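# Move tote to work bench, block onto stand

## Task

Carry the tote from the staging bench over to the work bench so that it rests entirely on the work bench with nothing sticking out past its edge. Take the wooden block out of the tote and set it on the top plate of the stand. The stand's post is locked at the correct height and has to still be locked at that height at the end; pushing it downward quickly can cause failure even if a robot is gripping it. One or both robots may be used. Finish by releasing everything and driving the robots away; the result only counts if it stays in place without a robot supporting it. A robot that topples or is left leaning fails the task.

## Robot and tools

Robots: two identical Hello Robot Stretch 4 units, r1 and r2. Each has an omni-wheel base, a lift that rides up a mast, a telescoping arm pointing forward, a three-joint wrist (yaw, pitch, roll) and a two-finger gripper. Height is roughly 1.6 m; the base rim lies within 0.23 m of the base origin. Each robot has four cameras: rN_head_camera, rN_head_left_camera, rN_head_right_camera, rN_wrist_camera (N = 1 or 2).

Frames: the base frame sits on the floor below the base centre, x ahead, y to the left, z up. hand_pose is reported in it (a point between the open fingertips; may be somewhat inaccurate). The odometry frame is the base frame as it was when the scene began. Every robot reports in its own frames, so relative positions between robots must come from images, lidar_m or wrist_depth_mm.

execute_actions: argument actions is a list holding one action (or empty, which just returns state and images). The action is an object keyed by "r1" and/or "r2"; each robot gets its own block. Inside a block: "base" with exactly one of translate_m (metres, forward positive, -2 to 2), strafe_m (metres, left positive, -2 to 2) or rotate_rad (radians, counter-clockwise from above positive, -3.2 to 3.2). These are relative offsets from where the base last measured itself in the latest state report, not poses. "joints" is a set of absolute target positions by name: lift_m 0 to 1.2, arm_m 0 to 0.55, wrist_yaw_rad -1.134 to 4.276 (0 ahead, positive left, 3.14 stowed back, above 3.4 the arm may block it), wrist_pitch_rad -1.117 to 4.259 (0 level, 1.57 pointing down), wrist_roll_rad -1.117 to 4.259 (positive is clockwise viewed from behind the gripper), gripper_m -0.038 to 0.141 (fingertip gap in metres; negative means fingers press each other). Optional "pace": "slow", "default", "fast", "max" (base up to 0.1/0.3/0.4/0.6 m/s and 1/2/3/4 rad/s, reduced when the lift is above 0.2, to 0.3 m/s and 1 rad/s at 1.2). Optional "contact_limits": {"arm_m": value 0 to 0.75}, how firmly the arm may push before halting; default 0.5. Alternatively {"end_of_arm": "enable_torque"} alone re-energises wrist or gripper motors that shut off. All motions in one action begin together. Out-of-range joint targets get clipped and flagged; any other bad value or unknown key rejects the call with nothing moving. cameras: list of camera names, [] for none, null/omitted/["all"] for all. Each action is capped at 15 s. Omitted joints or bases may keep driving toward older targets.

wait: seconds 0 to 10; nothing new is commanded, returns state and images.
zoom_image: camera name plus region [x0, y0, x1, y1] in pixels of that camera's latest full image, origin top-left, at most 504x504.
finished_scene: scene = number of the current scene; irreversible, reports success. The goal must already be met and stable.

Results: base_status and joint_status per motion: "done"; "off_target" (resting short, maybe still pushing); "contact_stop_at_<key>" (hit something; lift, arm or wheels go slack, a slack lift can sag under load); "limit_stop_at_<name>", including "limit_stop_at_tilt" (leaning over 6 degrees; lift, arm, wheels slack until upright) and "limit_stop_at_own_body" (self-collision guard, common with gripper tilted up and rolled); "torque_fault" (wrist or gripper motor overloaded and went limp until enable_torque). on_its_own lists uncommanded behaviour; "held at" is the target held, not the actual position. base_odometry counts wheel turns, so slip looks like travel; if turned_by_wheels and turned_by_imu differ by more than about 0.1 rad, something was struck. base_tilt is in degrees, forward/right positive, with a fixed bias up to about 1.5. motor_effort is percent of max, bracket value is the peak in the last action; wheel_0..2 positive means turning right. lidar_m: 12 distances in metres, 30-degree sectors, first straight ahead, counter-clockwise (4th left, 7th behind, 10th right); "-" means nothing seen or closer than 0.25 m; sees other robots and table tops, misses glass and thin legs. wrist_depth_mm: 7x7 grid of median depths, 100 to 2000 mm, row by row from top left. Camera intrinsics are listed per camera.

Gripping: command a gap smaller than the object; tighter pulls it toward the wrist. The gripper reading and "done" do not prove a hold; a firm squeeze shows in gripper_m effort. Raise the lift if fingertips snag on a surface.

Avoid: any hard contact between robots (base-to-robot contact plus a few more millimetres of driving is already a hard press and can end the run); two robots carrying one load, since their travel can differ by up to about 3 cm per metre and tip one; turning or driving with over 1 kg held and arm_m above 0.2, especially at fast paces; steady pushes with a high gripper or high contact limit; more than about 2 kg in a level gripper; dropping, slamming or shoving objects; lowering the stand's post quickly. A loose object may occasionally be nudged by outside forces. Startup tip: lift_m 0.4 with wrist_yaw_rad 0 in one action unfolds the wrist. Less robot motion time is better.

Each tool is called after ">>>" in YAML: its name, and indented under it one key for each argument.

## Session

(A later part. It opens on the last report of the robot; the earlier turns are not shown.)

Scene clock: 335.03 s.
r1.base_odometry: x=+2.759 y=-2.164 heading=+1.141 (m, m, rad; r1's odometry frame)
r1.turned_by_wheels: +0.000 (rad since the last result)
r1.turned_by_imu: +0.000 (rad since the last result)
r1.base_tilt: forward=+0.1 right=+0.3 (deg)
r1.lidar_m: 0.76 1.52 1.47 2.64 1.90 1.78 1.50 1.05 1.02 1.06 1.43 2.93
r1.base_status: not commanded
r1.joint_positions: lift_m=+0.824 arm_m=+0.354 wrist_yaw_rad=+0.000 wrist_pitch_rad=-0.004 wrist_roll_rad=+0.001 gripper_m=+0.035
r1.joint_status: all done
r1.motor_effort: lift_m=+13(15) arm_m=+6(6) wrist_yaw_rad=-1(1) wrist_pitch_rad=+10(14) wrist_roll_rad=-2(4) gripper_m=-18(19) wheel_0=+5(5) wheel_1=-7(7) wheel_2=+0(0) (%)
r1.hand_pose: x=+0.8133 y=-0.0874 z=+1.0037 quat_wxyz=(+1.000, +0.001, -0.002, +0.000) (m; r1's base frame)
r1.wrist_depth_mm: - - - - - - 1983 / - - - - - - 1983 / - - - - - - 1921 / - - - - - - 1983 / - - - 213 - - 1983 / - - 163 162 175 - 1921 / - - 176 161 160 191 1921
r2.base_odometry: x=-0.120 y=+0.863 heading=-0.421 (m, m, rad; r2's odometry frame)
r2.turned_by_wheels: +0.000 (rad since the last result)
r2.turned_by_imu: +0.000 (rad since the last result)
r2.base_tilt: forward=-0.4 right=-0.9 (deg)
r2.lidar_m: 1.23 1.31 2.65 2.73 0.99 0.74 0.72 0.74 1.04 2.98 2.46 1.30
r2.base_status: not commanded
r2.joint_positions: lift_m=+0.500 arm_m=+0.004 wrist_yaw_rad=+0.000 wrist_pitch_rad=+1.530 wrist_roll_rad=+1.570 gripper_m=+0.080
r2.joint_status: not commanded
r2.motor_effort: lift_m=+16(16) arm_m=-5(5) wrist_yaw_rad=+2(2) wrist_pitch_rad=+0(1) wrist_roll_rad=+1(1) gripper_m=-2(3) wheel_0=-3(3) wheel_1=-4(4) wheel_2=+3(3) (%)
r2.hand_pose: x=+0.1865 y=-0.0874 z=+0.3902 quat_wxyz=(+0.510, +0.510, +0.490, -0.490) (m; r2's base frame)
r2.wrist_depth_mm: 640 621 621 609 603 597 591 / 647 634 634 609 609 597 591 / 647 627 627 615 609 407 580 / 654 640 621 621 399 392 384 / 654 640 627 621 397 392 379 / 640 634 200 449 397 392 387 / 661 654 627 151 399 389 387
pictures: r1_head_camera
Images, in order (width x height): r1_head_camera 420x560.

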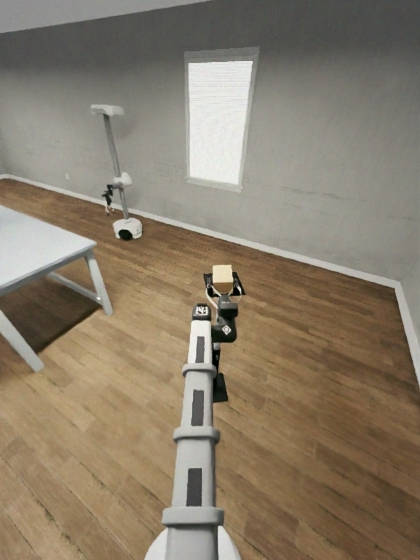

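>>> execute_actions:
  actions:
    - {"r1":{"joints":{"lift_m":0.831},"pace":"slow"}}
  cameras: []

>>> execute_actions:
  actions:
    - {"r1":{"joints":{"gripper_m":0.135},"pace":"slow"}}
  cameras: ["r1_head_camera"]

>>> zoom_image:
  camera: "r1_head_camera"
  region: [180,230,280,330]

Scene clock: 341.90 s.
r1.base_odometry: x=+2.759 y=-2.164 heading=+1.141 (m, m, rad; r1's odometry frame)
r1.turned_by_wheels: +0.000 (rad since the last result)
r1.turned_by_imu: +0.002 (rad since the last result)
r1.base_tilt: forward=+0.1 right=+0.2 (deg)
r1.lidar_m: 0.77 1.51 1.46 2.62 1.89 1.78 1.51 1.08 1.01 1.06 1.44 2.92
r1.base_status: not commanded
r1.joint_positions: lift_m=+0.831 arm_m=+0.354 wrist_yaw_rad=+0.000 wrist_pitch_rad=+0.003 wrist_roll_rad=+0.001 gripper_m=+0.035
r1.joint_status: all done
r1.motor_effort: lift_m=+21(22) arm_m=+6(6) wrist_yaw_rad=-1(1) wrist_pitch_rad=-12(10) wrist_roll_rad=-1(4) gripper_m=-21(17) wheel_0=+4(5) wheel_1=-7(7) wheel_2=+0(0) (%)
r1.hand_pose: x=+0.8134 y=-0.0874 z=+1.0081 quat_wxyz=(+1.000, +0.000, +0.001, +0.000) (m; r1's base frame)
r1.wrist_depth_mm: - - - - - - 1983 / - - - - - - 1983 / - - - - - - 1921 / - - - - - - 1983 / - - - 213 - - 1983 / - - 163 162 177 - 1921 / - - 176 161 160 194 1921
r2.base_odometry: x=-0.120 y=+0.863 heading=-0.421 (m, m, rad; r2's odometry frame)
r2.turned_by_wheels: +0.000 (rad since the last result)
r2.turned_by_imu: -0.001 (rad since the last result)
r2.base_tilt: forward=-0.4 right=-1.0 (deg)
r2.lidar_m: 1.24 1.29 2.66 2.71 1.00 0.74 0.71 0.74 1.03 2.97 2.45 1.29
r2.base_status: not commanded
r2.joint_positions: lift_m=+0.500 arm_m=+0.004 wrist_yaw_rad=+0.000 wrist_pitch_rad=+1.530 wrist_roll_rad=+1.570 gripper_m=+0.080
r2.joint_status: not commanded
r2.motor_effort: lift_m=+15(16) arm_m=-5(5) wrist_yaw_rad=+2(2) wrist_pitch_rad=+0(0) wrist_roll_rad=+1(2) gripper_m=-3(5) wheel_0=-4(4) wheel_1=-4(4) wheel_2=+3(2) (%)
r2.hand_pose: x=+0.1865 y=-0.0874 z=+0.3902 quat_wxyz=(+0.510, +0.510, +0.490, -0.490) (m; r2's base frame)
r2.wrist_depth_mm: 640 634 621 609 609 591 580 / 647 634 615 615 603 591 585 / 647 634 621 615 603 410 585 / 640 634 615 615 397 392 382 / 647 634 627 615 397 389 389 / 647 634 200 445 394 392 384 / 654 647 627 150 399 394 384
pictures: none
No camera images: the call's "cameras" was empty. Leave "cameras" out to get every camera's image.

Scene clock: 346.17 s.
r1.base_odometry: x=+2.759 y=-2.164 heading=+1.141 (m, m, rad; r1's odometry frame)
r1.turned_by_wheels: +0.000 (rad since the last result)
r1.turned_by_imu: +0.002 (rad since the last result)
r1.base_tilt: forward=+0.1 right=+0.2 (deg)
r1.lidar_m: 0.73 1.51 1.45 2.63 1.88 1.78 1.50 1.08 1.01 1.04 1.45 2.92
r1.base_status: not commanded
r1.joint_positions: lift_m=+0.831 arm_m=+0.354 wrist_yaw_rad=+0.000 wrist_pitch_rad=+0.003 wrist_roll_rad=+0.000 gripper_m=+0.135
r1.joint_status: all done
r1.motor_effort: lift_m=+21(21) arm_m=+6(6) wrist_yaw_rad=-1(1) wrist_pitch_rad=-10(15) wrist_roll_rad=-4(2) gripper_m=+2(17) wheel_0=+5(4) wheel_1=-7(7) wheel_2=+0(0) (%)
r1.hand_pose: x=+0.8134 y=-0.0874 z=+1.0082 quat_wxyz=(+1.000, +0.000, +0.001, +0.000) (m; r1's base frame)
r1.wrist_depth_mm: - - - - - - 1921 / - - - - - - - / - - - - - - 1921 / - - - - - - 1921 / - - - 249 - - 1921 / - - 195 183 186 - 1983 / - - 202 151 195 - 1921
r2.base_odometry: x=-0.120 y=+0.863 heading=-0.421 (m, m, rad; r2's odometry frame)
r2.turned_by_wheels: +0.000 (rad since the last result)
r2.turned_by_imu: -0.001 (rad since the last result)
r2.base_tilt: forward=-0.4 right=-1.0 (deg)
r2.lidar_m: 1.25 1.29 2.63 2.74 1.00 0.74 0.72 0.75 1.05 2.98 2.44 1.32
r2.base_status: not commanded
r2.joint_positions: lift_m=+0.500 arm_m=+0.004 wrist_yaw_rad=+0.000 wrist_pitch_rad=+1.530 wrist_roll_rad=+1.570 gripper_m=+0.080
r2.joint_status: not commanded
r2.motor_effort: lift_m=+16(16) arm_m=-5(5) wrist_yaw_rad=+3(2) wrist_pitch_rad=+0(1) wrist_roll_rad=+0(1) gripper_m=-2(2) wheel_0=-3(3) wheel_1=-4(4) wheel_2=+3(3) (%)
r2.hand_pose: x=+0.1865 y=-0.0874 z=+0.3902 quat_wxyz=(+0.510, +0.510, +0.490, -0.490) (m; r2's base frame)
r2.wrist_depth_mm: 634 634 627 603 603 603 585 / 640 634 621 609 609 591 585 / 640 640 634 621 609 404 591 / 647 640 627 615 397 387 384 / 647 640 627 609 394 389 384 / 647 640 200 449 394 389 387 / 654 640 627 150 394 389 384
pictures: r1_head_camera
Images, in order (width x height): r1_head_camera 420x560.

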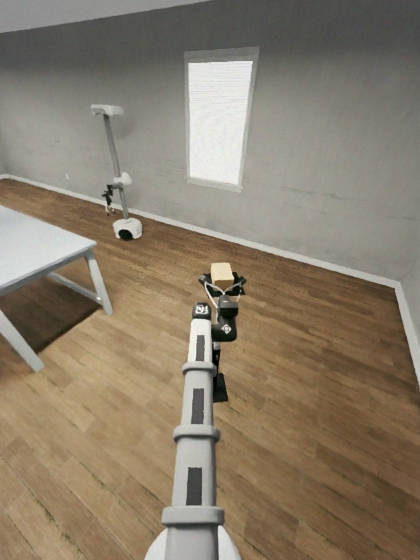

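Region (180, 230, 280, 330) of r1_head_camera's 420x560 image, scaled by 5.040, with more detail than that image has.

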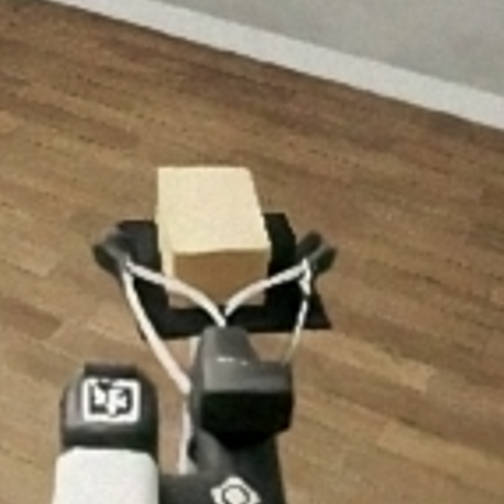

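>>> execute_actions:
  actions:
    - {"r1":{"joints":{"lift_m":0.84},"pace":"slow"}}
  cameras: []

>>> execute_actions:
  actions:
    - {"r1":{"joints":{"arm_m":0.15}}}
  cameras: ["r1_head_camera","r1_wrist_camera"]

>>> zoom_image:
  camera: "r1_head_camera"
  region: [180,230,280,330]

Scene clock: 352.90 s.
r1.base_odometry: x=+2.759 y=-2.164 heading=+1.141 (m, m, rad; r1's odometry frame)
r1.turned_by_wheels: +0.000 (rad since the last result)
r1.turned_by_imu: +0.002 (rad since the last result)
r1.base_tilt: forward=+0.0 right=+0.1 (deg)
r1.lidar_m: 0.79 1.50 1.46 2.64 1.85 1.79 1.50 1.08 1.03 1.07 1.43 2.93
r1.base_status: not commanded
r1.joint_positions: lift_m=+0.840 arm_m=+0.354 wrist_yaw_rad=+0.000 wrist_pitch_rad=+0.003 wrist_roll_rad=+0.000 gripper_m=+0.135
r1.joint_status: all done
r1.motor_effort: lift_m=+20(22) arm_m=+6(6) wrist_yaw_rad=-1(0) wrist_pitch_rad=-7(8) wrist_roll_rad=+0(1) gripper_m=+2(3) wheel_0=+5(5) wheel_1=-7(7) wheel_2=+0(0) (%)
r1.hand_pose: x=+0.8134 y=-0.0874 z=+1.0173 quat_wxyz=(+1.000, +0.000, +0.001, +0.000) (m; r1's base frame)
r1.wrist_depth_mm: - - - - - - 1983 / - - - - - - 1983 / - - - - - - 1983 / - - - - - - 1921 / - - - - - - 1983 / - - 194 184 190 - 1921 / - - 222 151 215 - 1921
r2.base_odometry: x=-0.120 y=+0.863 heading=-0.421 (m, m, rad; r2's odometry frame)
r2.turned_by_wheels: +0.000 (rad since the last result)
r2.turned_by_imu: -0.001 (rad since the last result)
r2.base_tilt: forward=-0.5 right=-1.0 (deg)
r2.lidar_m: 1.24 1.30 2.64 2.73 1.00 0.75 0.72 0.74 1.02 2.97 2.44 1.29
r2.base_status: not commanded
r2.joint_positions: lift_m=+0.500 arm_m=+0.004 wrist_yaw_rad=+0.000 wrist_pitch_rad=+1.530 wrist_roll_rad=+1.570 gripper_m=+0.080
r2.joint_status: not commanded
r2.motor_effort: lift_m=+16(16) arm_m=-5(5) wrist_yaw_rad=+3(3) wrist_pitch_rad=-1(0) wrist_roll_rad=+1(0) gripper_m=+0(1) wheel_0=-3(3) wheel_1=-4(4) wheel_2=+3(3) (%)
r2.hand_pose: x=+0.1865 y=-0.0874 z=+0.3902 quat_wxyz=(+0.510, +0.510, +0.490, -0.490) (m; r2's base frame)
r2.wrist_depth_mm: 647 634 621 609 597 591 591 / 640 627 627 609 615 603 585 / 647 634 627 615 597 407 591 / 640 647 627 609 397 389 384 / 647 640 621 615 392 389 387 / 640 640 200 445 397 387 387 / 647 647 634 151 397 389 387
pictures: none
No camera images: the call's "cameras" was empty. Leave "cameras" out to get every camera's image.

Scene clock: 354.60 s.
r1.base_odometry: x=+2.759 y=-2.164 heading=+1.141 (m, m, rad; r1's odometry frame)
r1.turned_by_wheels: +0.000 (rad since the last result)
r1.turned_by_imu: +0.001 (rad since the last result)
r1.base_tilt: forward=+0.1 right=+0.3 (deg)
r1.lidar_m: 0.72 1.51 1.46 2.66 1.88 1.79 1.51 1.07 1.02 1.06 1.42 2.91
r1.base_status: not commanded
r1.joint_positions: lift_m=+0.840 arm_m=+0.151 wrist_yaw_rad=+0.000 wrist_pitch_rad=+0.002 wrist_roll_rad=+0.000 gripper_m=+0.135
r1.joint_status: all done
r1.motor_effort: lift_m=+20(20) arm_m=-6(3) wrist_yaw_rad=-1(1) wrist_pitch_rad=-7(6) wrist_roll_rad=-1(1) gripper_m=+3(2) wheel_0=+5(5) wheel_1=-7(7) wheel_2=+0(0) (%)
r1.hand_pose: x=+0.6104 y=-0.0874 z=+1.0173 quat_wxyz=(+1.000, +0.000, +0.001, +0.000) (m; r1's base frame)
r1.wrist_depth_mm: - - - - - - - / - - - - - - - / - - - - - - - / - - - - - - - / - - - 389 - - - / - - 442 387 407 - - / - - - 151 - - -
r2.base_odometry: x=-0.120 y=+0.863 heading=-0.421 (m, m, rad; r2's odometry frame)
r2.turned_by_wheels: +0.000 (rad since the last result)
r2.turned_by_imu: +0.000 (rad since the last result)
r2.base_tilt: forward=-0.4 right=-1.0 (deg)
r2.lidar_m: 1.25 1.31 2.64 2.73 0.98 0.73 0.71 0.75 1.04 2.98 2.47 1.30
r2.base_status: not commanded
r2.joint_positions: lift_m=+0.500 arm_m=+0.004 wrist_yaw_rad=+0.000 wrist_pitch_rad=+1.530 wrist_roll_rad=+1.570 gripper_m=+0.080
r2.joint_status: not commanded
r2.motor_effort: lift_m=+16(16) arm_m=-5(5) wrist_yaw_rad=+2(2) wrist_pitch_rad=-1(1) wrist_roll_rad=+1(2) gripper_m=-3(2) wheel_0=-3(3) wheel_1=-4(4) wheel_2=+3(3) (%)
r2.hand_pose: x=+0.1865 y=-0.0874 z=+0.3902 quat_wxyz=(+0.510, +0.510, +0.490, -0.490) (m; r2's base frame)
r2.wrist_depth_mm: 654 627 615 603 603 591 580 / 640 634 627 609 609 591 591 / 647 640 621 615 603 407 585 / 647 634 627 615 397 392 384 / 647 640 621 609 394 392 387 / 647 647 201 449 394 389 384 / 647 647 634 151 397 392 389
pictures: r1_head_camera, r1_wrist_camera
Images, in order (width x height): r1_head_camera 420x560, r1_wrist_camera 616x392.

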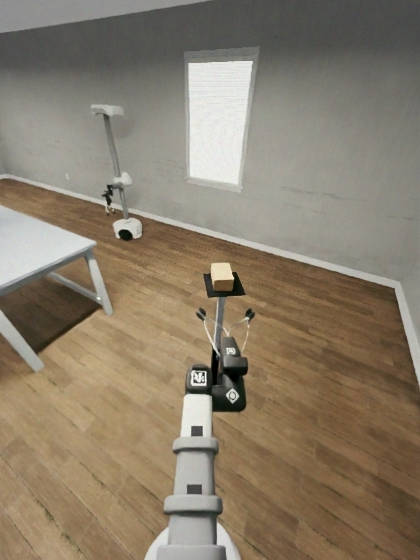

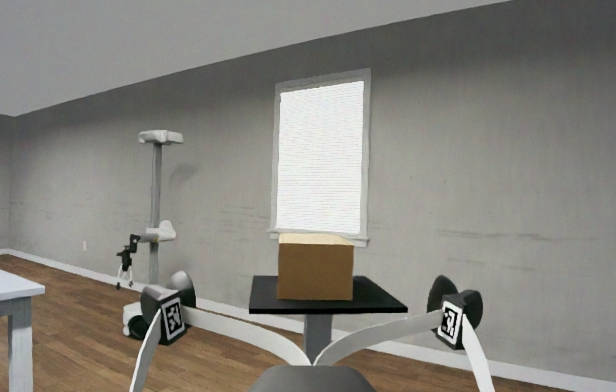

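Region (180, 230, 280, 330) of r1_head_camera's 420x560 image, scaled by 5.040, with more detail than that image has.

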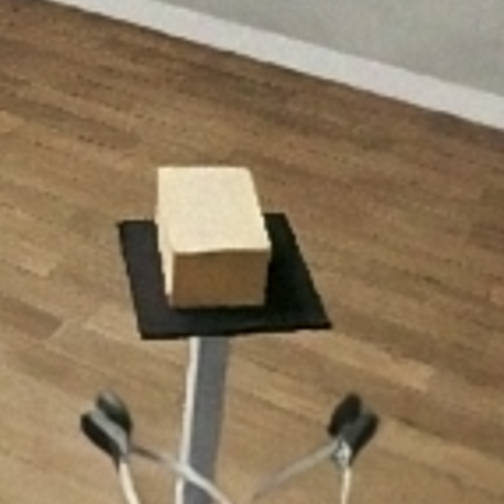

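>>> execute_actions:
  actions:
    - {"r1":{"joints":{"arm_m":0.0},"base":{"translate_m":-0.35},"pace":"fast"}}
  cameras: ["r1_head_camera","r2_head_camera"]

>>> zoom_image:
  camera: "r2_head_camera"
  region: [150,200,330,300]

Scene clock: 361.37 s.
r1.base_odometry: x=+2.613 y=-2.483 heading=+1.141 (m, m, rad; r1's odometry frame)
r1.turned_by_wheels: -0.001 (rad since the last result)
r1.turned_by_imu: +0.002 (rad since the last result)
r1.base_tilt: forward=+0.1 right=+0.2 (deg)
r1.lidar_m: 1.07 1.71 1.78 2.21 1.56 1.48 1.25 0.91 0.84 0.89 1.22 3.18
r1.base_status: done
r1.joint_positions: lift_m=+0.840 arm_m=+0.001 wrist_yaw_rad=+0.000 wrist_pitch_rad=+0.002 wrist_roll_rad=+0.000 gripper_m=+0.135
r1.joint_status: all done
r1.motor_effort: lift_m=+20(20) arm_m=-6(9) wrist_yaw_rad=+0(1) wrist_pitch_rad=-8(6) wrist_roll_rad=-1(1) gripper_m=+1(2) wheel_0=-3(10) wheel_1=-4(11) wheel_2=-1(13) (%)
r1.hand_pose: x=+0.4604 y=-0.0874 z=+1.0174 quat_wxyz=(+1.000, +0.000, +0.001, +0.000) (m; r1's base frame)
r1.wrist_depth_mm: - - - - - - - / - - - - - - - / - - - - - - - / - - - - - - - / 1921 - - - - - - / - 1661 - - - - - / - - - 151 - - -
r2.base_odometry: x=-0.120 y=+0.863 heading=-0.421 (m, m, rad; r2's odometry frame)
r2.turned_by_wheels: +0.000 (rad since the last result)
r2.turned_by_imu: -0.001 (rad since the last result)
r2.base_tilt: forward=-0.5 right=-0.9 (deg)
r2.lidar_m: 1.24 1.30 2.64 2.72 1.00 0.73 0.71 0.75 1.03 2.96 2.47 1.31
r2.base_status: not commanded
r2.joint_positions: lift_m=+0.500 arm_m=+0.004 wrist_yaw_rad=+0.000 wrist_pitch_rad=+1.530 wrist_roll_rad=+1.570 gripper_m=+0.080
r2.joint_status: not commanded
r2.motor_effort: lift_m=+16(16) arm_m=-4(5) wrist_yaw_rad=+1(2) wrist_pitch_rad=+0(0) wrist_roll_rad=+1(1) gripper_m=-3(3) wheel_0=-3(3) wheel_1=-4(4) wheel_2=+3(3) (%)
r2.hand_pose: x=+0.1865 y=-0.0874 z=+0.3902 quat_wxyz=(+0.510, +0.510, +0.490, -0.490) (m; r2's base frame)
r2.wrist_depth_mm: 647 634 621 615 603 597 585 / 640 647 621 615 609 585 585 / 640 640 634 615 615 404 585 / 647 634 634 615 394 389 387 / 647 634 627 621 394 389 387 / 654 640 200 445 394 387 384 / 640 640 621 151 389 392 387
pictures: r1_head_camera, r2_head_camera
Images, in order (width x height): r1_head_camera 420x560, r2_head_camera 420x560.

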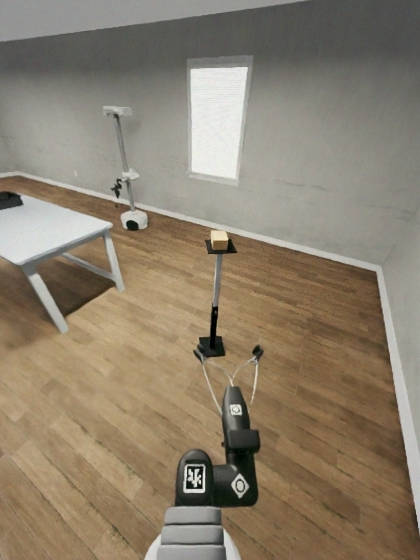

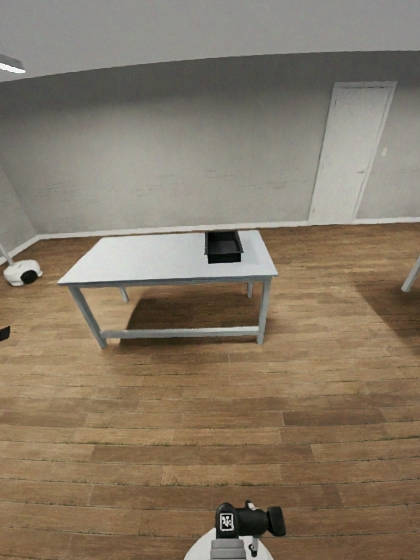

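Region (150, 200, 330, 300) of r2_head_camera's 420x560 image, scaled by 2.800, with more detail than that image has.

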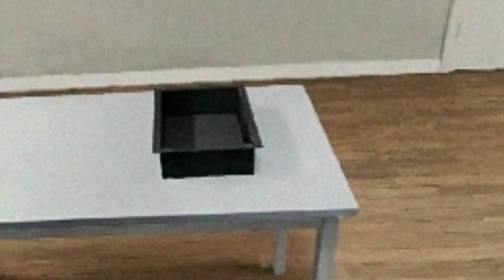

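>>> finished_scene:
  scene: 2

The scene is finished: the task was done.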